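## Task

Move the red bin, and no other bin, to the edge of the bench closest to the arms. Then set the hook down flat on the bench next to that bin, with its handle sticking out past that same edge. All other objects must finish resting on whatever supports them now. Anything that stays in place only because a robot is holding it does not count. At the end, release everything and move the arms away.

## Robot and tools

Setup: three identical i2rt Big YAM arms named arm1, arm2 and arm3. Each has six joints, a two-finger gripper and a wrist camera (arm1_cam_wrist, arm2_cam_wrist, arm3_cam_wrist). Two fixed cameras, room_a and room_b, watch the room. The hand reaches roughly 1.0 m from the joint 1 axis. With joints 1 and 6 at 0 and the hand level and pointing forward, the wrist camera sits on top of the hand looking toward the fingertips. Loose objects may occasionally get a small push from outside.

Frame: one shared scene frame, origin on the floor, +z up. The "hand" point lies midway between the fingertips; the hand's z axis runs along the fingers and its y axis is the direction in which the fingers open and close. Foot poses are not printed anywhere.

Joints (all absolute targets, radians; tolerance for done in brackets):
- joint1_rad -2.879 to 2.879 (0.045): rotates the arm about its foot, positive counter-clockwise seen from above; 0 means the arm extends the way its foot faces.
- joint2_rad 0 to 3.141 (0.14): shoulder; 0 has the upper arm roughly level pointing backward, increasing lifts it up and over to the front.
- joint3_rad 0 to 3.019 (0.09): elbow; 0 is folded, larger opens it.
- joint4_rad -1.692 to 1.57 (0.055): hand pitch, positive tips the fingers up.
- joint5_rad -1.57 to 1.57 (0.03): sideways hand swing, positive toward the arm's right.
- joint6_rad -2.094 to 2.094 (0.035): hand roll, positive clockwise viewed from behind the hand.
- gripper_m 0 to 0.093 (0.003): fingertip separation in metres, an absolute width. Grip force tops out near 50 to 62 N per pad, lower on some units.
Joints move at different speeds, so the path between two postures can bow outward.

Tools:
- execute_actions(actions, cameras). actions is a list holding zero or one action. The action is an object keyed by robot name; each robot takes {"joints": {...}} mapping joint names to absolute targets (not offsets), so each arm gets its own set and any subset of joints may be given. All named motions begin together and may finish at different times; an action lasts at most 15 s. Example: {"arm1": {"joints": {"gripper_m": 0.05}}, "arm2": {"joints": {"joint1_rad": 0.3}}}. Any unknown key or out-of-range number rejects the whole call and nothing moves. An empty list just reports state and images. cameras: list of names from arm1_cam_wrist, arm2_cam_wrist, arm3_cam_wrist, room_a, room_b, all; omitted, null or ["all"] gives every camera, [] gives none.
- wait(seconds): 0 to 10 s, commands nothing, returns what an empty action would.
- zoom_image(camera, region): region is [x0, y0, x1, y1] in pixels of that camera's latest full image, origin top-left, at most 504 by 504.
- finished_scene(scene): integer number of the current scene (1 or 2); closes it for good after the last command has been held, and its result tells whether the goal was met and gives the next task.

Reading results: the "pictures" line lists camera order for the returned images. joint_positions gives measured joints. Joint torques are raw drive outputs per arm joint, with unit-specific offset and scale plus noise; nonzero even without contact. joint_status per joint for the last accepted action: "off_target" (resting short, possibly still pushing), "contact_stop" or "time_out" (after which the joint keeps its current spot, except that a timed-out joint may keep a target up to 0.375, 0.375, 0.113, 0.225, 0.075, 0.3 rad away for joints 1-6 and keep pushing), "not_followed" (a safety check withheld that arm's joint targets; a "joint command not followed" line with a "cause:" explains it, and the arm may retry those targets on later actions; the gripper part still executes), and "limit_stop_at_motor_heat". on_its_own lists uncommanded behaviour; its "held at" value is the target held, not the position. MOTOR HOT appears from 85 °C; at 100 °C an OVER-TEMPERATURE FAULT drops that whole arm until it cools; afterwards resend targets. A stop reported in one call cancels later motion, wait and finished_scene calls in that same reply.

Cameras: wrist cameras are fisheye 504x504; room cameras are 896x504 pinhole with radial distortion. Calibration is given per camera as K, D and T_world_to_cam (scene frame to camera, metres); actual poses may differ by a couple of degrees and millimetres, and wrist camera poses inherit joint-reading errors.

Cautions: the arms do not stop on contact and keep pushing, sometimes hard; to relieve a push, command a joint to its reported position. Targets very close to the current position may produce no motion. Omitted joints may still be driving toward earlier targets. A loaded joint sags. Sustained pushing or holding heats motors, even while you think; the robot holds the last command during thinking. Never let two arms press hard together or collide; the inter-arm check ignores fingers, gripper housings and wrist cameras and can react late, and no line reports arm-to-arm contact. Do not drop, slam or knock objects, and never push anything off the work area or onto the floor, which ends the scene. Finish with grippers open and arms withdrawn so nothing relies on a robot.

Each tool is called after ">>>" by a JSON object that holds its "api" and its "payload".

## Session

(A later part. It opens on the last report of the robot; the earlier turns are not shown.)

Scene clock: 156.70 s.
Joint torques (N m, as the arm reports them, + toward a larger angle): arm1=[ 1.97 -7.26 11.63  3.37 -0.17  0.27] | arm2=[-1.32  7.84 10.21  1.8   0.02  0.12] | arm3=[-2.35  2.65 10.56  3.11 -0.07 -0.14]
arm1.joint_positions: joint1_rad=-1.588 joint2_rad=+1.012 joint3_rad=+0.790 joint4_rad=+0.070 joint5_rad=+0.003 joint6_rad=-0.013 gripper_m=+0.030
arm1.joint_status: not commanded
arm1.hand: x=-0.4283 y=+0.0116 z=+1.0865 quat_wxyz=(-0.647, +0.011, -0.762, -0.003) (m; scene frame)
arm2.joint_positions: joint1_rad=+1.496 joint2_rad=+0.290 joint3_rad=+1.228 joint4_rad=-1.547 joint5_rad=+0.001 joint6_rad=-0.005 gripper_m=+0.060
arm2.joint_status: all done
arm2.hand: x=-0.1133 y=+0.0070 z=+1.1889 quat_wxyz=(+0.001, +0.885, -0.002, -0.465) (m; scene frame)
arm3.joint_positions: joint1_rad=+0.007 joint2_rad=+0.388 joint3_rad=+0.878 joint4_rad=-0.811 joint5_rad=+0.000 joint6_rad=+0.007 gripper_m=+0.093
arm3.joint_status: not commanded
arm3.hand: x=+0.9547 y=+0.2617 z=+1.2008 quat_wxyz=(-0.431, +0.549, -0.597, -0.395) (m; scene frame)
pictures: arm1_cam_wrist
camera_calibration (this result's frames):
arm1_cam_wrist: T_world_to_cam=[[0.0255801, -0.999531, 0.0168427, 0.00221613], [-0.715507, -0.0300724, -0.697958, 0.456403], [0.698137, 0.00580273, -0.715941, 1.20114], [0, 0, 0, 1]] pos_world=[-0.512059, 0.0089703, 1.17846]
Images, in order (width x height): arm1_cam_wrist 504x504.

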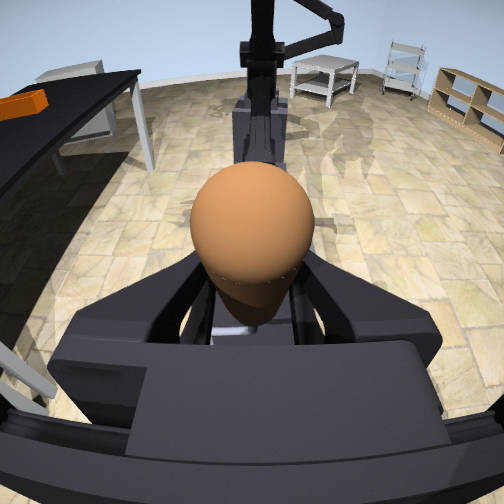

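>>> {"api": "execute_actions", "payload": {"actions": [{"arm1":{"joints":{"joint1_rad":-0.05,"joint2_rad":1.45,"joint3_rad":1.6,"joint4_rad":-1.65}},"arm2":{"joints":{"joint1_rad":-0.5}}}], "cameras": ["arm1_cam_wrist","room_a"]}}

>>> {"api": "zoom_image", "payload": {"camera": "room_a", "region": [430, 180, 610, 300]}}

Scene clock: 167.17 s.
Joint torques (N m, as the arm reports them, + toward a larger angle): arm1=[  1.66 -13.71  11.03   0.07   0.06   0.18] | arm2=[-1.87  7.29 10.2   1.82  0.02  0.12] | arm3=[-2.43  2.96 10.57  3.02 -0.08 -0.13]
arm1.joint_positions: joint1_rad=-0.052 joint2_rad=+1.487 joint3_rad=+1.535 joint4_rad=-1.634 joint5_rad=-0.002 joint6_rad=-0.003 gripper_m=+0.030
arm1.joint_status: all done
arm1.hand: x=-0.9179 y=+0.4375 z=+1.0134 quat_wxyz=(+0.009, +0.704, -0.711, -0.001) (m; scene frame)
arm2.joint_positions: joint1_rad=-0.494 joint2_rad=+0.290 joint3_rad=+1.228 joint4_rad=-1.547 joint5_rad=+0.001 joint6_rad=-0.005 gripper_m=+0.060
arm2.joint_status: all done
arm2.hand: x=+0.0367 y=+0.1023 z=+1.1873 quat_wxyz=(-0.386, +0.483, -0.746, -0.248) (m; scene frame)
arm3.joint_positions: joint1_rad=+0.007 joint2_rad=+0.388 joint3_rad=+0.878 joint4_rad=-0.811 joint5_rad=+0.000 joint6_rad=+0.007 gripper_m=+0.093
arm3.joint_status: not commanded
arm3.hand: x=+0.9547 y=+0.2617 z=+1.2008 quat_wxyz=(-0.431, +0.549, -0.597, -0.395) (m; scene frame)
pictures: arm1_cam_wrist, room_a
camera_calibration (this result's frames):
arm1_cam_wrist: T_world_to_cam=[[0.999847, -0.0014546, -0.0174337, 0.934092], [0.00934344, -0.798102, 0.60245, -0.248602], [-0.0147902, -0.60252, -0.797967, 1.18299], [0, 0, 0, 1]] pos_world=[-0.91413, 0.515722, 1.11004]
Images, in order (width x height): arm1_cam_wrist 504x504, room_a 896x504.

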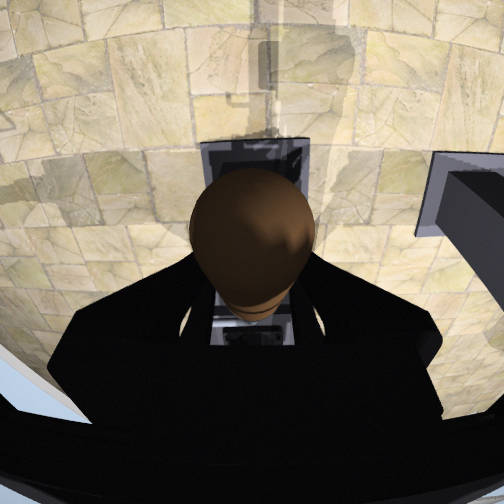

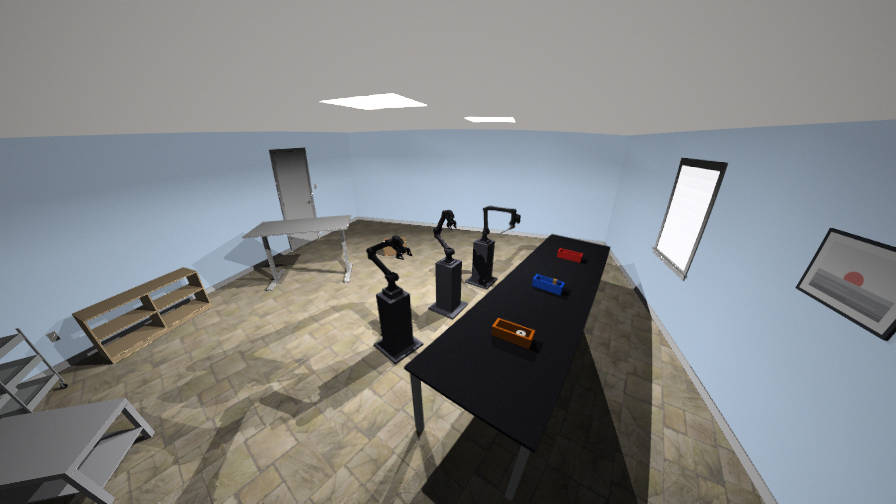

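Region (430, 180, 610, 300) of room_a's 896x504 image, scaled by 2.800, with more detail than that image has.

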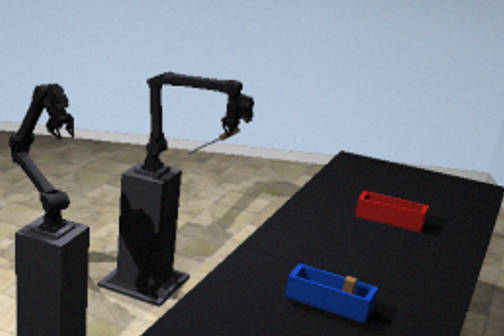

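>>> {"api": "execute_actions", "payload": {"actions": [{"arm1":{"joints":{"joint1_rad":-1.6,"joint2_rad":0.9,"joint3_rad":0.35,"joint4_rad":0.76}}}], "cameras": []}}

>>> {"api": "execute_actions", "payload": {"actions": [{"arm2":{"joints":{"joint1_rad":1.499,"joint2_rad":1.0,"joint3_rad":0.28,"joint4_rad":0.59,"gripper_m":0.093}}}], "cameras": ["arm2_cam_wrist","room_b"]}}

>>> {"api": "zoom_image", "payload": {"camera": "room_b", "region": [230, 160, 470, 300]}}

Scene clock: 193.67 s.
Joint torques (N m, as the arm reports them, + toward a larger angle): arm1=[ 1.16 -4.49  8.44  4.11 -0.11  0.19] | arm2=[-2.02  7.81 10.21  1.8   0.03  0.11] | arm3=[-2.04  3.04 10.57  3.   -0.05 -0.14]
arm1.joint_positions: joint1_rad=-1.599 joint2_rad=+0.924 joint3_rad=+0.323 joint4_rad=+0.709 joint5_rad=+0.001 joint6_rad=-0.003 gripper_m=+0.031
arm1.joint_status: all done
arm1.hand: x=-0.5163 y=+0.0059 z=+1.0047 quat_wxyz=(-0.740, +0.003, -0.673, -0.004) (m; scene frame)
arm2.joint_positions: joint1_rad=-0.494 joint2_rad=+0.290 joint3_rad=+1.228 joint4_rad=-1.547 joint5_rad=+0.001 joint6_rad=-0.005 gripper_m=+0.060
arm2.joint_status: not commanded
arm2.hand: x=+0.0367 y=+0.1023 z=+1.1873 quat_wxyz=(-0.386, +0.483, -0.746, -0.248) (m; scene frame)
arm3.joint_positions: joint1_rad=+0.007 joint2_rad=+0.388 joint3_rad=+0.878 joint4_rad=-0.811 joint5_rad=+0.000 joint6_rad=+0.007 gripper_m=+0.093
arm3.joint_status: not commanded
arm3.hand: x=+0.9547 y=+0.2617 z=+1.2008 quat_wxyz=(-0.431, +0.549, -0.597, -0.395) (m; scene frame)
pictures: none
No camera images: the call's "cameras" was empty. Leave "cameras" out to get every camera's image.

Scene clock: 195.73 s.
Joint torques (N m, as the arm reports them, + toward a larger angle): arm1=[ 1.37 -4.48  8.49  4.09 -0.12  0.25] | arm2=[-0.95 -3.62  9.12  2.49 -0.08  0.09] | arm3=[-2.36  3.13 10.47  3.02 -0.07 -0.12]
arm1.joint_positions: joint1_rad=-1.600 joint2_rad=+0.924 joint3_rad=+0.320 joint4_rad=+0.711 joint5_rad=+0.002 joint6_rad=-0.009 gripper_m=+0.031
arm1.joint_status: not commanded
arm1.hand: x=-0.5167 y=+0.0052 z=+1.0039 quat_wxyz=(-0.740, +0.004, -0.673, -0.001) (m; scene frame)
arm2.joint_positions: joint1_rad=+1.495 joint2_rad=+0.995 joint3_rad=+0.284 joint4_rad=+0.573 joint5_rad=+0.002 joint6_rad=-0.005 gripper_m=+0.093
arm2.joint_status: all done
arm2.hand: x=-0.4145 y=+0.0072 z=+0.9208 quat_wxyz=(-0.002, +0.753, -0.004, -0.658) (m; scene frame)
arm3.joint_positions: joint1_rad=+0.007 joint2_rad=+0.388 joint3_rad=+0.878 joint4_rad=-0.811 joint5_rad=+0.000 joint6_rad=+0.007 gripper_m=+0.093
arm3.joint_status: not commanded
arm3.hand: x=+0.9547 y=+0.2617 z=+1.2008 quat_wxyz=(-0.431, +0.549, -0.597, -0.395) (m; scene frame)
pictures: arm2_cam_wrist, room_b
camera_calibration (this result's frames):
arm2_cam_wrist: T_world_to_cam=[[-0.00266719, 0.999984, -0.00498293, -0.00440933], [0.694864, -0.00173011, -0.719139, 0.955713], [-0.719136, -0.00538054, -0.694849, 0.459517], [0, 0, 0, 1]] pos_world=[-0.333647, 0.0085352, 1.00656]
Images, in order (width x height): arm2_cam_wrist 504x504, room_b 896x504.

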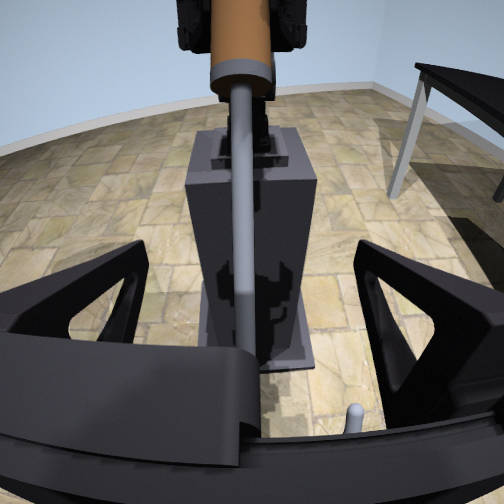

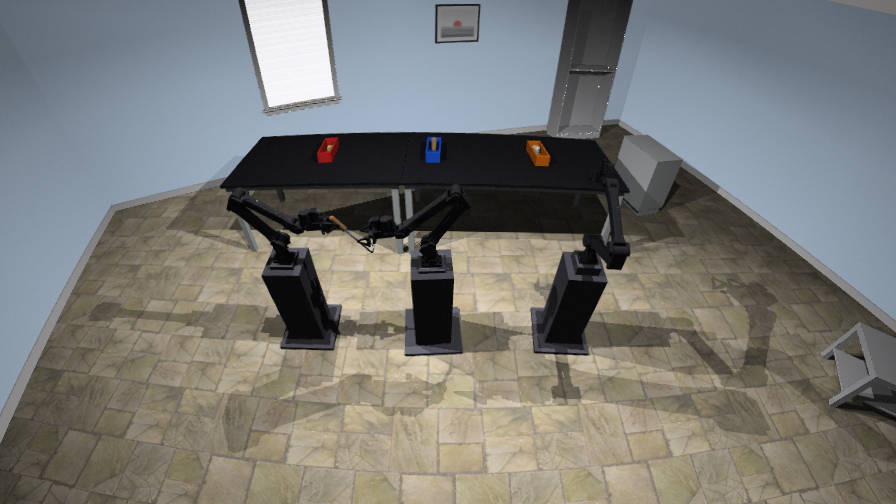

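Region (230, 160, 470, 300) of room_b's 896x504 image, scaled by 2.100, with more detail than that image has; it fills the top 294 rows of this view, and the rest is white.

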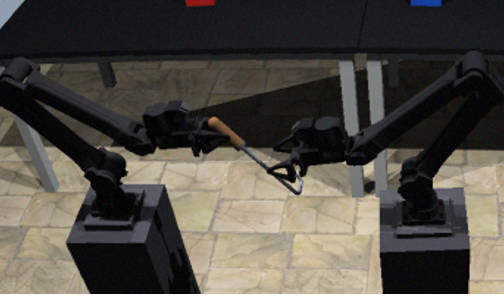

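>>> {"api": "execute_actions", "payload": {"actions": [{"arm2":{"joints":{"joint2_rad":0.5,"joint4_rad":-0.6}}}], "cameras": ["room_b"]}}

>>> {"api": "execute_actions", "payload": {"actions": [{"arm1":{"joints":{"joint2_rad":1.45,"joint3_rad":1.6,"joint4_rad":-1.65}},"arm2":{"joints":{"joint1_rad":-0.5}}}], "cameras": []}}

>>> {"api": "wait", "payload": {"seconds": 10}}

Scene clock: 201.83 s.
Joint torques (N m, as the arm reports them, + toward a larger angle): arm1=[ 1.36 -4.61  8.52  4.06 -0.12  0.25] | arm2=[-0.89 -0.05 11.29  1.   -0.05  0.12] | arm3=[-2.    2.99 10.57  3.04 -0.07 -0.13]
arm1.joint_positions: joint1_rad=-1.600 joint2_rad=+0.924 joint3_rad=+0.320 joint4_rad=+0.711 joint5_rad=+0.002 joint6_rad=-0.009 gripper_m=+0.031
arm1.joint_status: not commanded
arm1.hand: x=-0.5167 y=+0.0052 z=+1.0039 quat_wxyz=(-0.740, +0.004, -0.673, -0.001) (m; scene frame)
arm2.joint_positions: joint1_rad=+1.495 joint2_rad=+0.506 joint3_rad=+0.280 joint4_rad=-0.594 joint5_rad=+0.002 joint6_rad=-0.005 gripper_m=+0.093
arm2.joint_status: all done
arm2.hand: x=-0.2728 y=+0.0055 z=+0.8264 quat_wxyz=(+0.001, +0.929, -0.003, -0.369) (m; scene frame)
arm3.joint_positions: joint1_rad=+0.007 joint2_rad=+0.388 joint3_rad=+0.878 joint4_rad=-0.811 joint5_rad=+0.000 joint6_rad=+0.007 gripper_m=+0.093
arm3.joint_status: not commanded
arm3.hand: x=+0.9547 y=+0.2617 z=+1.2008 quat_wxyz=(-0.431, +0.549, -0.597, -0.395) (m; scene frame)
pictures: room_b
Images, in order (width x height): room_b 896x504.

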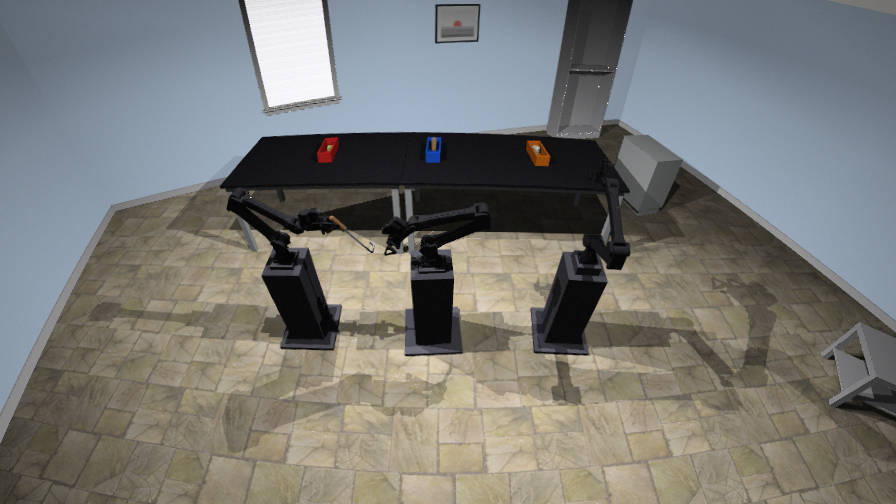

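Scene clock: 204.00 s.
Joint torques (N m, as the arm reports them, + toward a larger angle): arm1=[  1.45 -13.21  11.6   -0.02  -0.12   0.25] | arm2=[-1.8  -0.31 11.22  1.02  0.02  0.12] | arm3=[-2.32  2.83 10.53  3.   -0.05 -0.13]
arm1.joint_positions: joint1_rad=-1.600 joint2_rad=+1.481 joint3_rad=+1.525 joint4_rad=-1.633 joint5_rad=+0.002 joint6_rad=-0.009 gripper_m=+0.031
arm1.joint_status: all done
arm1.hand: x=-0.4910 y=+0.0054 z=+1.0055 quat_wxyz=(+0.015, +0.010, -1.000, -0.001) (m; scene frame)
arm2.joint_positions: joint1_rad=-0.495 joint2_rad=+0.506 joint3_rad=+0.280 joint4_rad=-0.594 joint5_rad=+0.001 joint6_rad=-0.005 gripper_m=+0.093
arm2.joint_status: all done
arm2.hand: x=+0.0997 y=+0.2427 z=+0.8223 quat_wxyz=(-0.304, +0.507, -0.782, -0.196) (m; scene frame)
arm3.joint_positions: joint1_rad=+0.007 joint2_rad=+0.388 joint3_rad=+0.878 joint4_rad=-0.811 joint5_rad=+0.000 joint6_rad=+0.007 gripper_m=+0.093
arm3.joint_status: not commanded
arm3.hand: x=+0.9547 y=+0.2617 z=+1.2008 quat_wxyz=(-0.431, +0.549, -0.597, -0.395) (m; scene frame)
pictures: none
No camera images: the call's "cameras" was empty. Leave "cameras" out to get every camera's image.

Scene clock: 214.00 s.
Joint torques (N m, as the arm reports them, + toward a larger angle): arm1=[  1.41 -13.39  11.63   0.01  -0.12   0.25] | arm2=[-1.53 -0.02 11.12  1.    0.01  0.11] | arm3=[-2.33  2.91 10.56  3.04 -0.06 -0.14]
arm1.joint_positions: joint1_rad=-1.600 joint2_rad=+1.481 joint3_rad=+1.525 joint4_rad=-1.633 joint5_rad=+0.002 joint6_rad=-0.009 gripper_m=+0.031
arm1.joint_status: all done
arm1.hand: x=-0.4910 y=+0.0054 z=+1.0055 quat_wxyz=(+0.015, +0.010, -1.000, -0.001) (m; scene frame)
arm2.joint_positions: joint1_rad=-0.495 joint2_rad=+0.506 joint3_rad=+0.280 joint4_rad=-0.594 joint5_rad=+0.001 joint6_rad=-0.005 gripper_m=+0.093
arm2.joint_status: all done
arm2.hand: x=+0.0997 y=+0.2427 z=+0.8223 quat_wxyz=(-0.304, +0.507, -0.782, -0.196) (m; scene frame)
arm3.joint_positions: joint1_rad=+0.007 joint2_rad=+0.388 joint3_rad=+0.878 joint4_rad=-0.811 joint5_rad=+0.000 joint6_rad=+0.007 gripper_m=+0.093
arm3.joint_status: not commanded
arm3.hand: x=+0.9547 y=+0.2617 z=+1.2008 quat_wxyz=(-0.431, +0.549, -0.597, -0.395) (m; scene frame)
wait: 10.00 s; at rest by 0.27 s
pictures: arm1_cam_wrist, arm2_cam_wrist, arm3_cam_wrist, room_a, room_b
camera_calibration (this result's frames):
arm1_cam_wrist: T_world_to_cam=[[0.0273796, -0.999609, -0.00570327, 0.0225933], [-0.786514, -0.0250635, 0.617064, -1.00229], [-0.616966, -0.0124093, -0.786892, 0.612611], [0, 0, 0, 1]] pos_world=[-0.41097, 0.00506572, 1.10066]
arm2_cam_wrist: T_world_to_cam=[[0.915253, -0.402832, -0.00627544, 0.0109457], [-0.401207, -0.90992, -0.105253, 0.352874], [0.0366891, 0.0988509, -0.994426, 0.907833], [0, 0, 0, 1]] pos_world=[0.0982496, 0.235756, 0.939982]
arm3_cam_wrist: T_world_to_cam=[[0.997165, -0.0751384, 0.00390256, -0.93671], [-0.0587079, -0.809459, -0.584234, 0.97442], [0.0470573, 0.582348, -0.811576, 0.900291], [0, 0, 0, 1]] pos_world=[0.948896, 0.194087, 1.3036]
Images, in order (width x height): arm1_cam_wrist 504x504, arm2_cam_wrist 504x504, arm3_cam_wrist 504x504, room_a 896x504, room_b 896x504.

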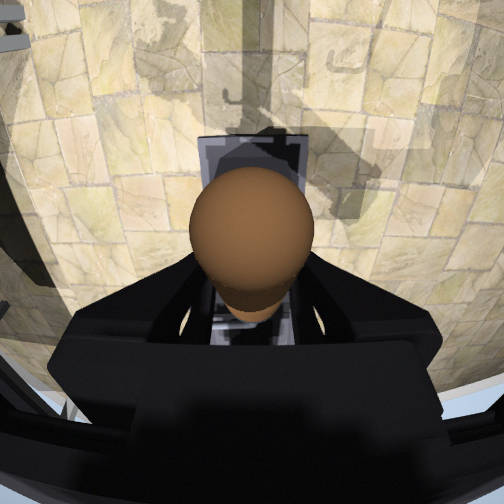

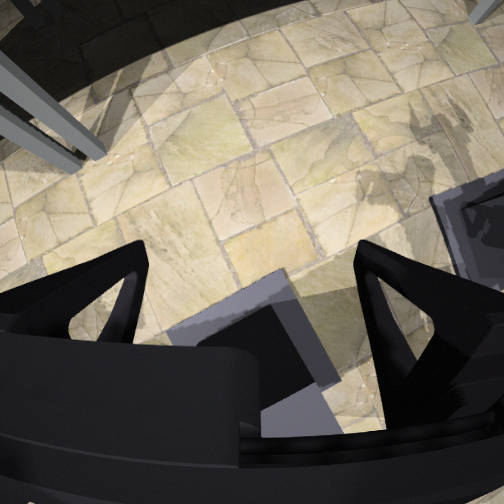

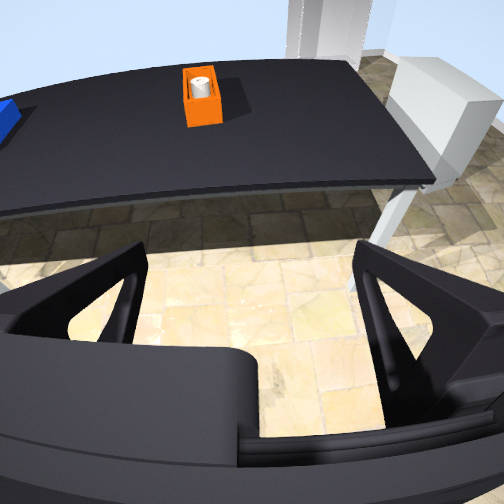

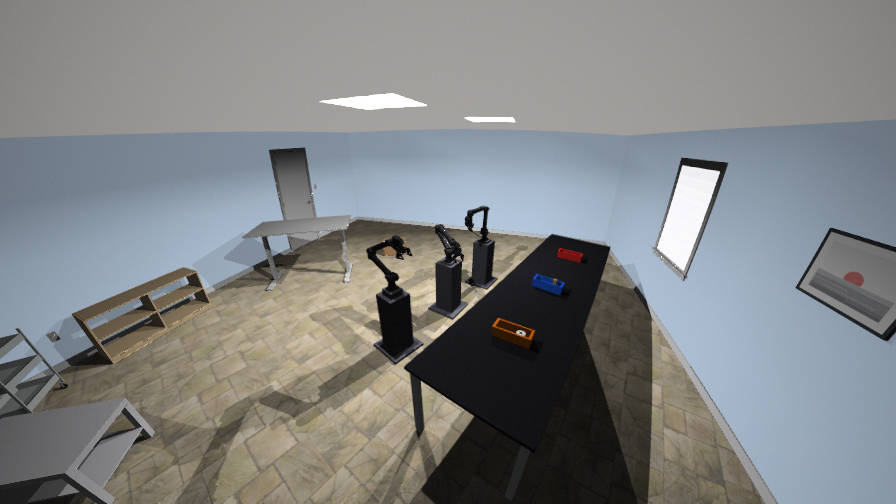

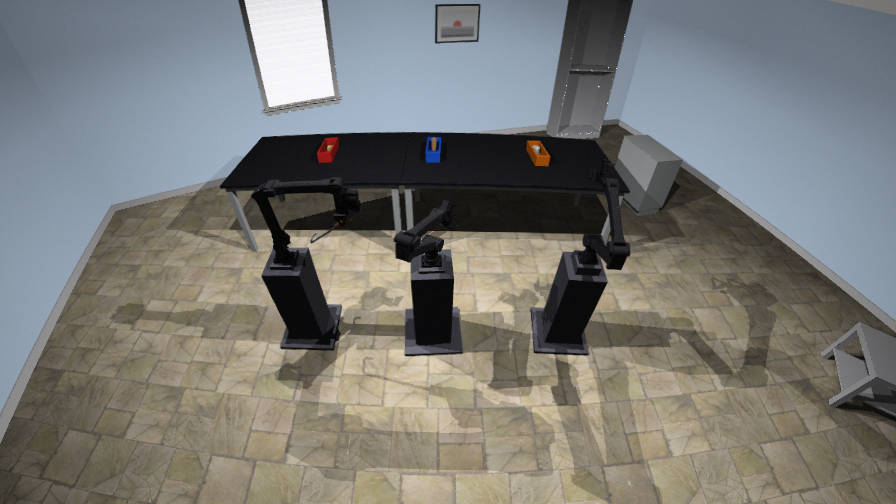

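>>> {"api": "execute_actions", "payload": {"actions": [{"arm1":{"joints":{"joint1_rad":-0.2,"joint2_rad":2.08,"joint3_rad":1.75,"joint4_rad":0.45,"joint5_rad":-0.9,"joint6_rad":-1.57}}}], "cameras": ["arm1_cam_wrist","room_a","room_b"]}}

>>> {"api": "zoom_image", "payload": {"camera": "room_a", "region": [470, 200, 620, 300]}}

>>> {"api": "zoom_image", "payload": {"camera": "room_b", "region": [220, 110, 420, 250]}}

Scene clock: 227.67 s.
Joint torques (N m, as the arm reports them, + toward a larger angle): arm1=[ -0.01 -27.97  13.25   7.13  -0.57  -2.61] | arm2=[-2.11 -0.13 11.19  1.02  0.03  0.08] | arm3=[-2.1   2.72 10.54  3.06 -0.05 -0.13]
arm1.joint_positions: joint1_rad=-0.181 joint2_rad=+2.184 joint3_rad=+1.649 joint4_rad=+0.313 joint5_rad=-0.892 joint6_rad=-1.231 gripper_m=+0.036
arm1.joint_status: joint3_rad time_out (moved +0.124 of +0.225); joint4_rad time_out (moved +1.946 of +2.083); joint6_rad time_out (moved -1.222 of -1.561); the others done
arm1.on_its_own: joint3_rad reads +1.649 and still pushes toward +1.750 since a time_out; joint4_rad reads +0.313 and still pushes toward +0.450 since a time_out; joint6_rad reads -1.231 and still pushes toward -1.541 since a time_out
arm1.hand: x=-0.9438 y=+0.8147 z=+0.8946 quat_wxyz=(-0.529, +0.745, +0.091, -0.395) (m; scene frame)
arm2.joint_positions: joint1_rad=-0.495 joint2_rad=+0.506 joint3_rad=+0.280 joint4_rad=-0.594 joint5_rad=+0.001 joint6_rad=-0.005 gripper_m=+0.093
arm2.joint_status: not commanded
arm2.hand: x=+0.0997 y=+0.2427 z=+0.8223 quat_wxyz=(-0.304, +0.507, -0.782, -0.196) (m; scene frame)
arm3.joint_positions: joint1_rad=+0.007 joint2_rad=+0.388 joint3_rad=+0.878 joint4_rad=-0.811 joint5_rad=+0.000 joint6_rad=+0.007 gripper_m=+0.093
arm3.joint_status: not commanded
arm3.hand: x=+0.9547 y=+0.2617 z=+1.2008 quat_wxyz=(-0.431, +0.549, -0.597, -0.395) (m; scene frame)
pictures: arm1_cam_wrist, room_a, room_b
camera_calibration (this result's frames):
arm1_cam_wrist: T_world_to_cam=[[0.274484, 0.421215, 0.864428, -0.859484], [0.94936, 0.0242186, -0.313254, 1.16068], [-0.152883, 0.906637, -0.393237, -0.406864], [0, 0, 0, 1]] pos_world=[-0.928187, 0.702796, 0.946554]
Images, in order (width x height): arm1_cam_wrist 504x504, room_a 896x504, room_b 896x504.

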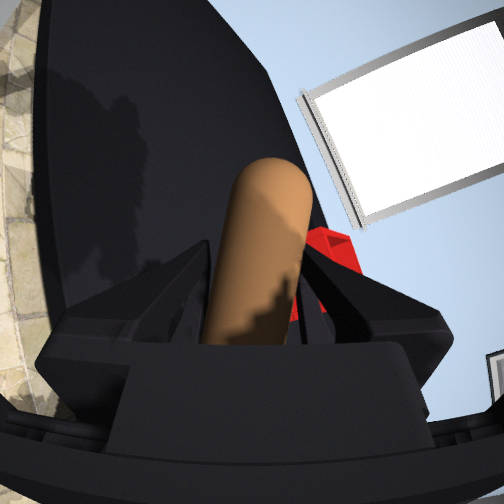

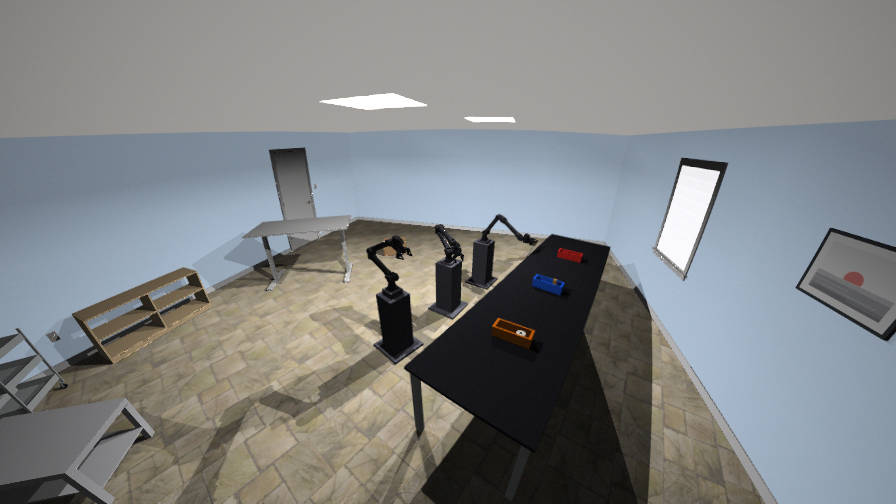

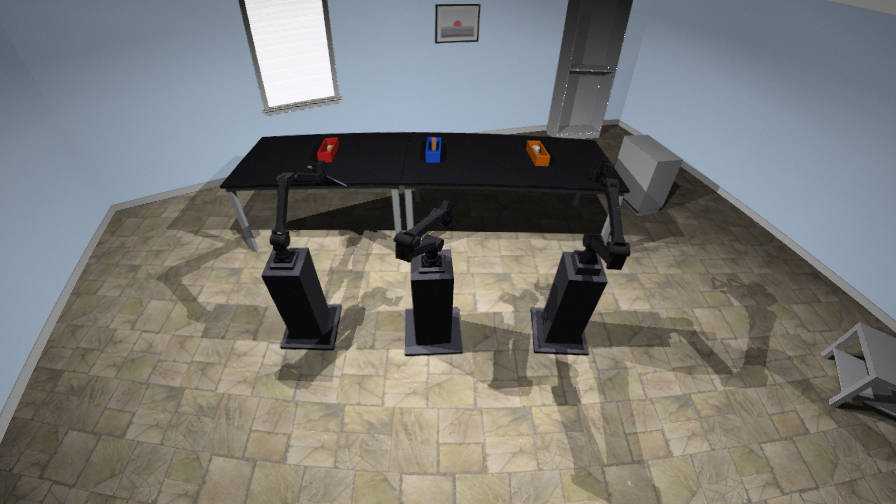

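Region (470, 200, 620, 300) of room_a's 896x504 image, scaled by 3.360, with more detail than that image has.

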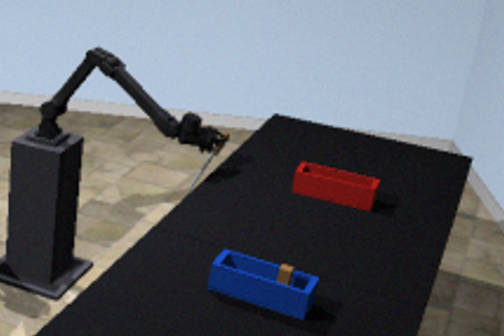

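Region (220, 110, 420, 250) of room_b's 896x504 image, scaled by 2.520, with more detail than that image has; it fills the top 353 rows of this view, and the rest is white.

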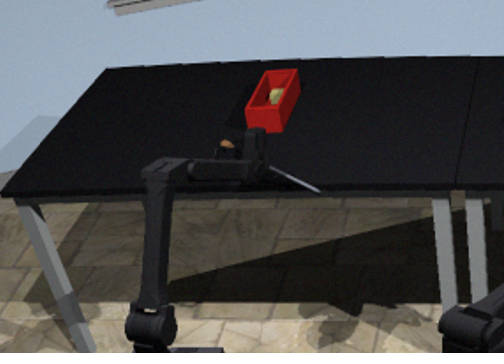

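>>> {"api": "execute_actions", "payload": {"actions": [{"arm1":{"joints":{"joint1_rad":-0.55,"joint2_rad":2.12,"joint3_rad":1.65,"joint4_rad":0.33,"joint6_rad":-1.0}}}], "cameras": ["arm1_cam_wrist","room_b"]}}

>>> {"api": "zoom_image", "payload": {"camera": "room_b", "region": [220, 110, 420, 250]}}

Scene clock: 233.47 s.
Joint torques (N m, as the arm reports them, + toward a larger angle): arm1=[  1.39 -24.82   8.9    2.82  -0.24   0.05] | arm2=[-1.9  -0.18 11.28  1.01 -0.01  0.1 ] | arm3=[-2.26  2.69 10.52  3.05 -0.05 -0.14]
arm1.joint_positions: joint1_rad=-0.549 joint2_rad=+2.184 joint3_rad=+1.614 joint4_rad=+0.308 joint5_rad=-0.899 joint6_rad=-0.983 gripper_m=+0.030
arm1.joint_status: all done
arm1.on_its_own: gripper_m moved -0.006 toward your old target +0.000
arm1.hand: x=-0.6556 y=+0.7589 z=+0.8727 quat_wxyz=(-0.534, +0.745, -0.150, -0.371) (m; scene frame)
arm2.joint_positions: joint1_rad=-0.495 joint2_rad=+0.506 joint3_rad=+0.280 joint4_rad=-0.594 joint5_rad=+0.001 joint6_rad=-0.005 gripper_m=+0.093
arm2.joint_status: not commanded
arm2.hand: x=+0.0997 y=+0.2427 z=+0.8223 quat_wxyz=(-0.304, +0.507, -0.782, -0.196) (m; scene frame)
arm3.joint_positions: joint1_rad=+0.007 joint2_rad=+0.388 joint3_rad=+0.878 joint4_rad=-0.811 joint5_rad=+0.000 joint6_rad=+0.007 gripper_m=+0.093
arm3.joint_status: not commanded
arm3.hand: x=+0.9547 y=+0.2617 z=+1.2008 quat_wxyz=(-0.431, +0.549, -0.597, -0.395) (m; scene frame)
pictures: arm1_cam_wrist, room_b
camera_calibration (this result's frames):
arm1_cam_wrist: T_world_to_cam=[[0.612817, 0.385191, 0.689987, -0.494712], [0.785129, -0.395784, -0.476368, 1.23504], [0.0895933, 0.833656, -0.544969, 0.026006], [0, 0, 0, 1]] pos_world=[-0.668826, 0.657687, 0.94385]
Images, in order (width x height): arm1_cam_wrist 504x504, room_b 896x504.

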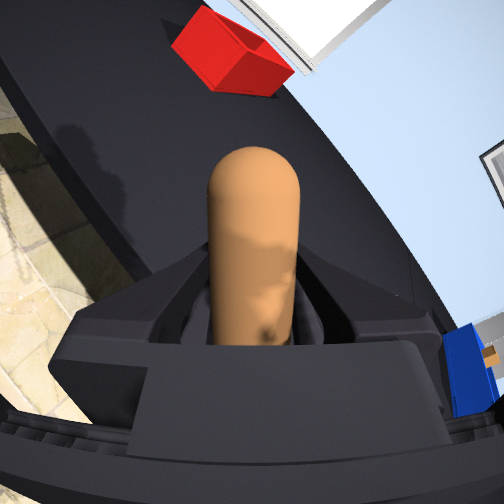

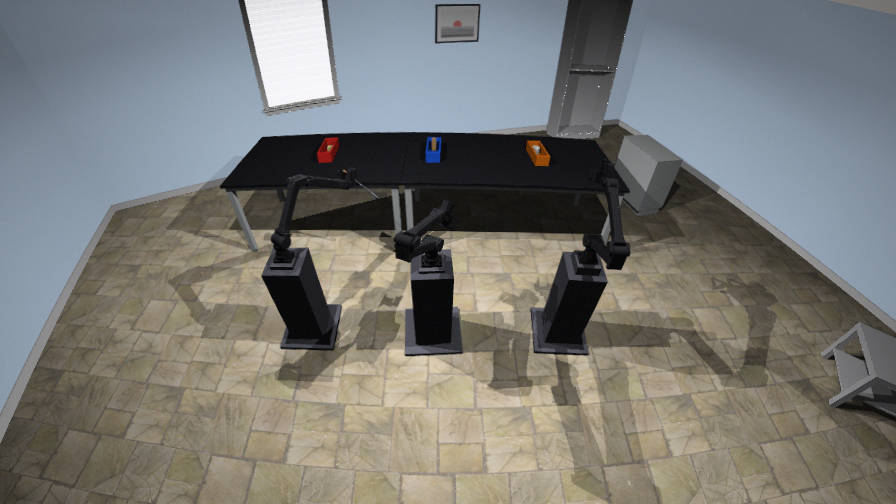

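Region (220, 110, 420, 250) of room_b's 896x504 image, scaled by 2.520, with more detail than that image has; it fills the top 353 rows of this view, and the rest is white.

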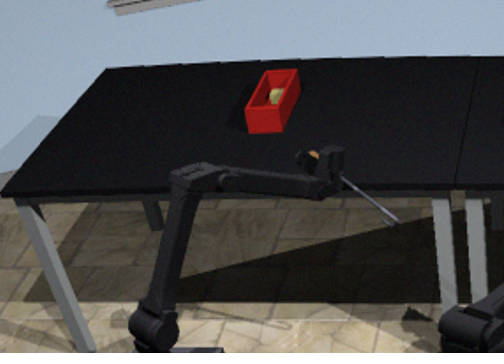

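>>> {"api": "execute_actions", "payload": {"actions": [{"arm1":{"joints":{"joint1_rad":-1.6,"joint2_rad":0.9,"joint3_rad":0.4,"joint4_rad":0.76,"joint5_rad":0,"joint6_rad":0}},"arm2":{"joints":{"joint1_rad":1.499}}}], "cameras": ["arm2_cam_wrist","room_b","room_a"]}}

>>> {"api": "zoom_image", "payload": {"camera": "room_b", "region": [230, 160, 470, 300]}}

>>> {"api": "zoom_image", "payload": {"camera": "room_a", "region": [420, 190, 540, 290]}}

Scene clock: 238.90 s.
Joint torques (N m, as the arm reports them, + toward a larger angle): arm1=[ 0.9  -5.5   9.11  3.08  0.07  0.3 ] | arm2=[-0.59 -0.09 11.25  0.94  0.03  0.1 ] | arm3=[-2.2   2.93 10.54  3.06 -0.06 -0.12]
arm1.joint_positions: joint1_rad=-1.595 joint2_rad=+0.931 joint3_rad=+0.363 joint4_rad=+0.736 joint5_rad=-0.002 joint6_rad=-0.016 gripper_m=+0.030
arm1.joint_status: all done
arm1.hand: x=-0.5086 y=+0.0080 z=+1.0315 quat_wxyz=(-0.760, +0.009, -0.649, -0.002) (m; scene frame)
arm2.joint_positions: joint1_rad=+1.494 joint2_rad=+0.506 joint3_rad=+0.280 joint4_rad=-0.594 joint5_rad=+0.000 joint6_rad=-0.005 gripper_m=+0.093
arm2.joint_status: all done
arm2.hand: x=-0.2728 y=+0.0053 z=+0.8264 quat_wxyz=(+0.002, +0.929, -0.003, -0.369) (m; scene frame)
arm3.joint_positions: joint1_rad=+0.007 joint2_rad=+0.388 joint3_rad=+0.878 joint4_rad=-0.811 joint5_rad=+0.000 joint6_rad=+0.007 gripper_m=+0.093
arm3.joint_status: not commanded
arm3.hand: x=+0.9547 y=+0.2617 z=+1.2008 quat_wxyz=(-0.431, +0.549, -0.597, -0.395) (m; scene frame)
pictures: arm2_cam_wrist, room_a, room_b
camera_calibration (this result's frames):
arm2_cam_wrist: T_world_to_cam=[[-0.00358216, 0.999907, -0.0131894, 0.00393632], [0.992696, 0.00196517, -0.120628, 0.376013], [-0.120591, -0.0135251, -0.99261, 0.905183], [0, 0, 0, 1]] pos_world=[-0.264096, 0.00756784, 0.943904]
Images, in order (width x height): arm2_cam_wrist 504x504, room_a 896x504, room_b 896x504.

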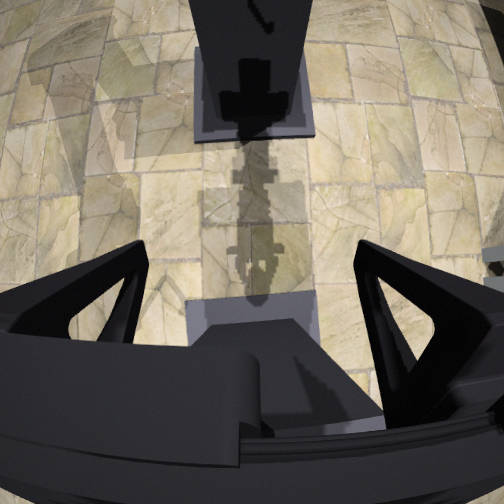

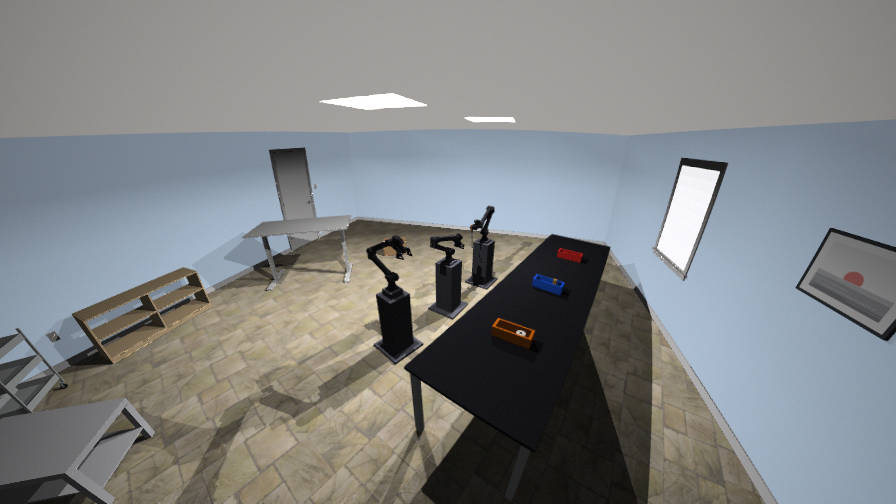

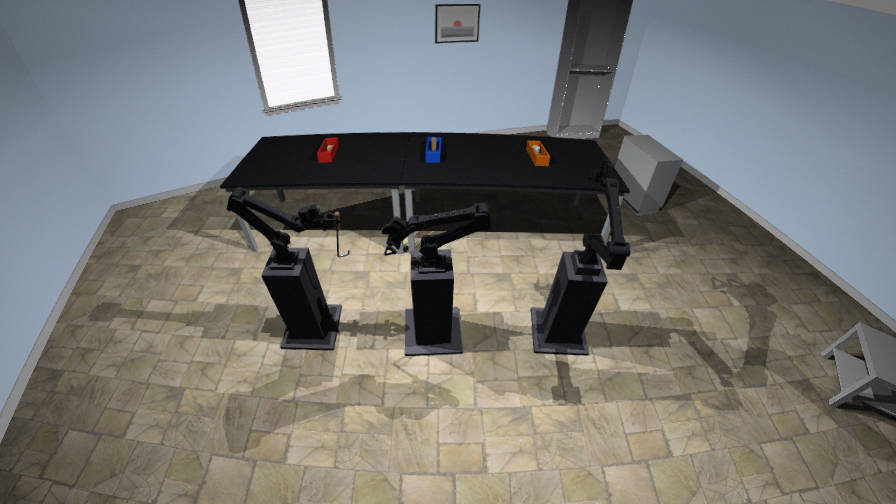

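Region (230, 160, 470, 300) of room_b's 896x504 image, scaled by 2.100, with more detail than that image has; it fills the top 294 rows of this view, and the rest is white.

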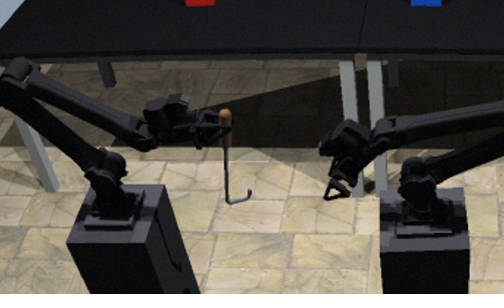

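Region (420, 190, 540, 290) of room_a's 896x504 image, scaled by 4.200, with more detail than that image has.

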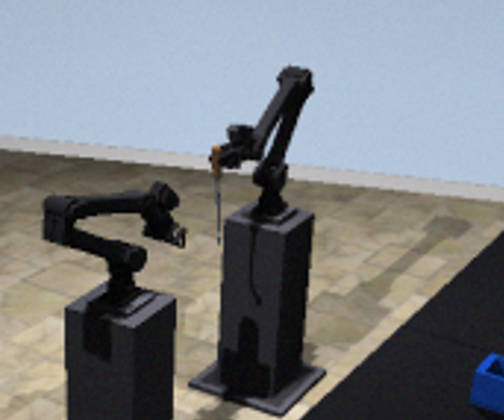

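>>> {"api": "execute_actions", "payload": {"actions": [{"arm2":{"joints":{"joint2_rad":1.0,"joint4_rad":0.5}},"arm1":{"joints":{"joint4_rad":0.9}}}], "cameras": ["arm2_cam_wrist","room_b"]}}

>>> {"api": "zoom_image", "payload": {"camera": "room_b", "region": [230, 160, 470, 300]}}

Scene clock: 244.10 s.
Joint torques (N m, as the arm reports them, + toward a larger angle): arm1=[ 0.93 -5.18  9.04  3.69  0.07  0.29] | arm2=[-0.35 -3.11  9.49  2.44  0.04  0.11] | arm3=[-2.22  2.87 10.55  2.95 -0.06 -0.14]
arm1.joint_positions: joint1_rad=-1.595 joint2_rad=+0.930 joint3_rad=+0.363 joint4_rad=+0.857 joint5_rad=-0.002 joint6_rad=-0.016 gripper_m=+0.030
arm1.joint_status: all done
arm1.hand: x=-0.5151 y=+0.0078 z=+1.0608 quat_wxyz=(-0.798, +0.009, -0.602, -0.001) (m; scene frame)
arm2.joint_positions: joint1_rad=+1.494 joint2_rad=+0.993 joint3_rad=+0.280 joint4_rad=+0.483 joint5_rad=+0.000 joint6_rad=-0.005 gripper_m=+0.093
arm2.joint_status: all done
arm2.hand: x=-0.4093 y=+0.0069 z=+0.8978 quat_wxyz=(-0.001, +0.782, -0.004, -0.623) (m; scene frame)
arm3.joint_positions: joint1_rad=+0.007 joint2_rad=+0.388 joint3_rad=+0.878 joint4_rad=-0.811 joint5_rad=+0.000 joint6_rad=+0.007 gripper_m=+0.093
arm3.joint_status: not commanded
arm3.hand: x=+0.9547 y=+0.2617 z=+1.2008 quat_wxyz=(-0.431, +0.549, -0.597, -0.395) (m; scene frame)
pictures: arm2_cam_wrist, room_b
camera_calibration (this result's frames):
arm2_cam_wrist: T_world_to_cam=[[-0.00440986, 0.99997, -0.00634921, -0.00368191], [0.757692, -0.000802287, -0.652612, 0.901574], [-0.652598, -0.00768867, -0.757665, 0.530917], [0, 0, 0, 1]] pos_world=[-0.336656, 0.00848716, 0.990612]
Images, in order (width x height): arm2_cam_wrist 504x504, room_b 896x504.

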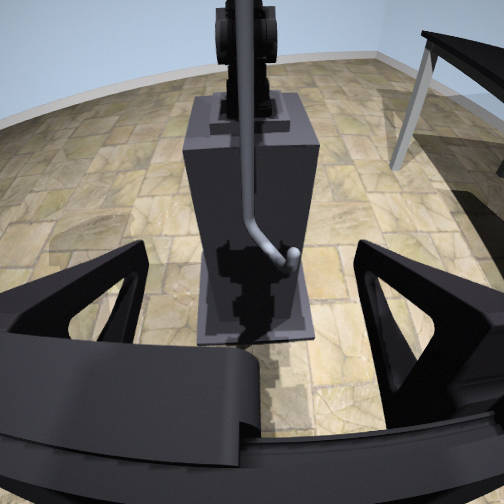

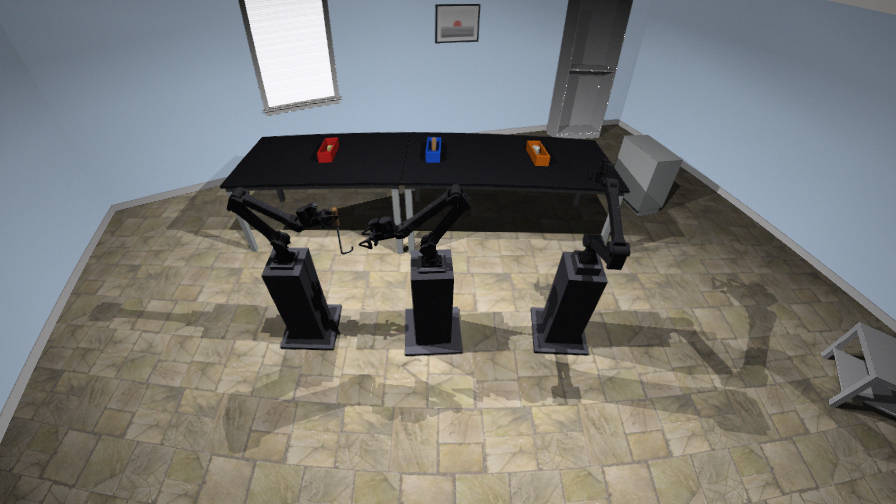

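Region (230, 160, 470, 300) of room_b's 896x504 image, scaled by 2.100, with more detail than that image has; it fills the top 294 rows of this view, and the rest is white.

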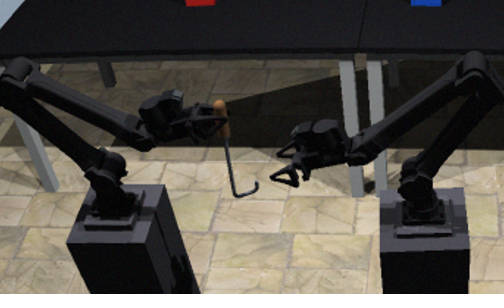

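>>> {"api": "execute_actions", "payload": {"actions": [{"arm2":{"joints":{"joint2_rad":1.56,"joint3_rad":0.61,"joint4_rad":1.0}}}], "cameras": ["arm2_cam_wrist","room_b"]}}

>>> {"api": "zoom_image", "payload": {"camera": "room_b", "region": [270, 180, 430, 280]}}

Scene clock: 251.50 s.
Joint torques (N m, as the arm reports them, + toward a larger angle): arm1=[ 0.86 -5.17  9.06  3.66  0.06  0.31] | arm2=[ -0.78 -11.53   9.87   2.37   0.     0.13] | arm3=[-2.12  2.91 10.53  3.02 -0.07 -0.13]
arm1.joint_positions: joint1_rad=-1.595 joint2_rad=+0.930 joint3_rad=+0.363 joint4_rad=+0.857 joint5_rad=-0.002 joint6_rad=-0.016 gripper_m=+0.030
arm1.joint_status: not commanded
arm1.hand: x=-0.5151 y=+0.0078 z=+1.0608 quat_wxyz=(-0.798, +0.009, -0.602, -0.001) (m; scene frame)
arm2.joint_positions: joint1_rad=+1.494 joint2_rad=+1.559 joint3_rad=+0.589 joint4_rad=+0.983 joint5_rad=+0.000 joint6_rad=-0.005 gripper_m=+0.093
arm2.joint_status: all done
arm2.hand: x=-0.5560 y=+0.0081 z=+0.9177 quat_wxyz=(-0.002, +0.701, -0.004, -0.713) (m; scene frame)
arm3.joint_positions: joint1_rad=+0.007 joint2_rad=+0.388 joint3_rad=+0.878 joint4_rad=-0.811 joint5_rad=+0.000 joint6_rad=+0.007 gripper_m=+0.093
arm3.joint_status: not commanded
arm3.hand: x=+0.9547 y=+0.2617 z=+1.2008 quat_wxyz=(-0.431, +0.549, -0.597, -0.395) (m; scene frame)
pictures: arm2_cam_wrist, room_b
camera_calibration (this result's frames):
arm2_cam_wrist: T_world_to_cam=[[-0.00357179, 0.999987, -0.00360256, -0.00748851], [0.578412, -0.00087281, -0.815744, 1.07567], [-0.815737, -0.00499743, -0.578402, 0.195033], [0, 0, 0, 1]] pos_world=[-0.463115, 0.00940194, 0.990256]
Images, in order (width x height): arm2_cam_wrist 504x504, room_b 896x504.

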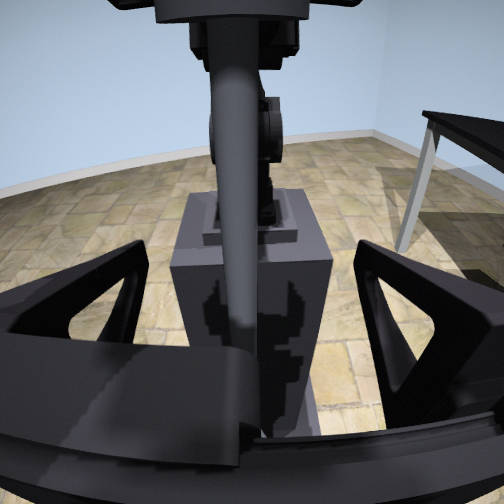

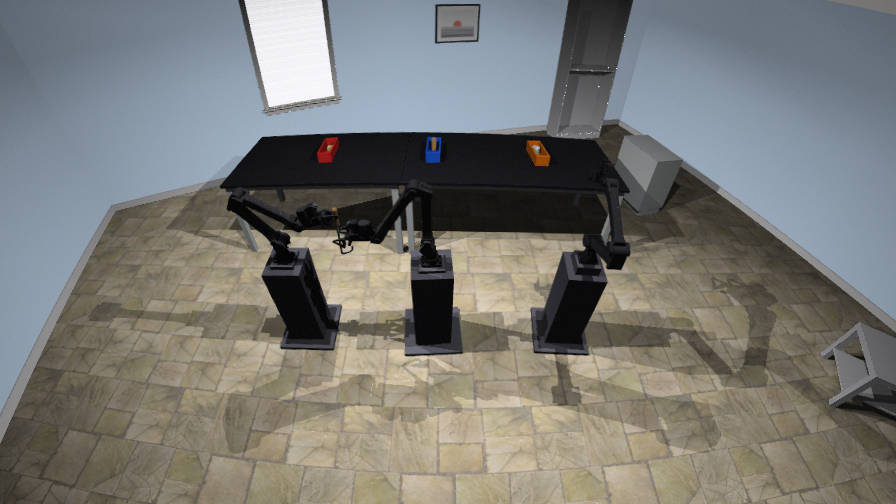

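Region (270, 180, 430, 280) of room_b's 896x504 image, scaled by 3.150, with more detail than that image has; it fills the top 315 rows of this view, and the rest is white.

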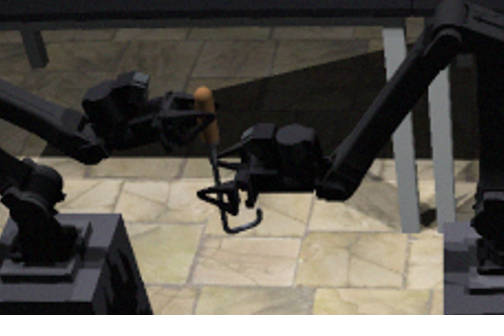

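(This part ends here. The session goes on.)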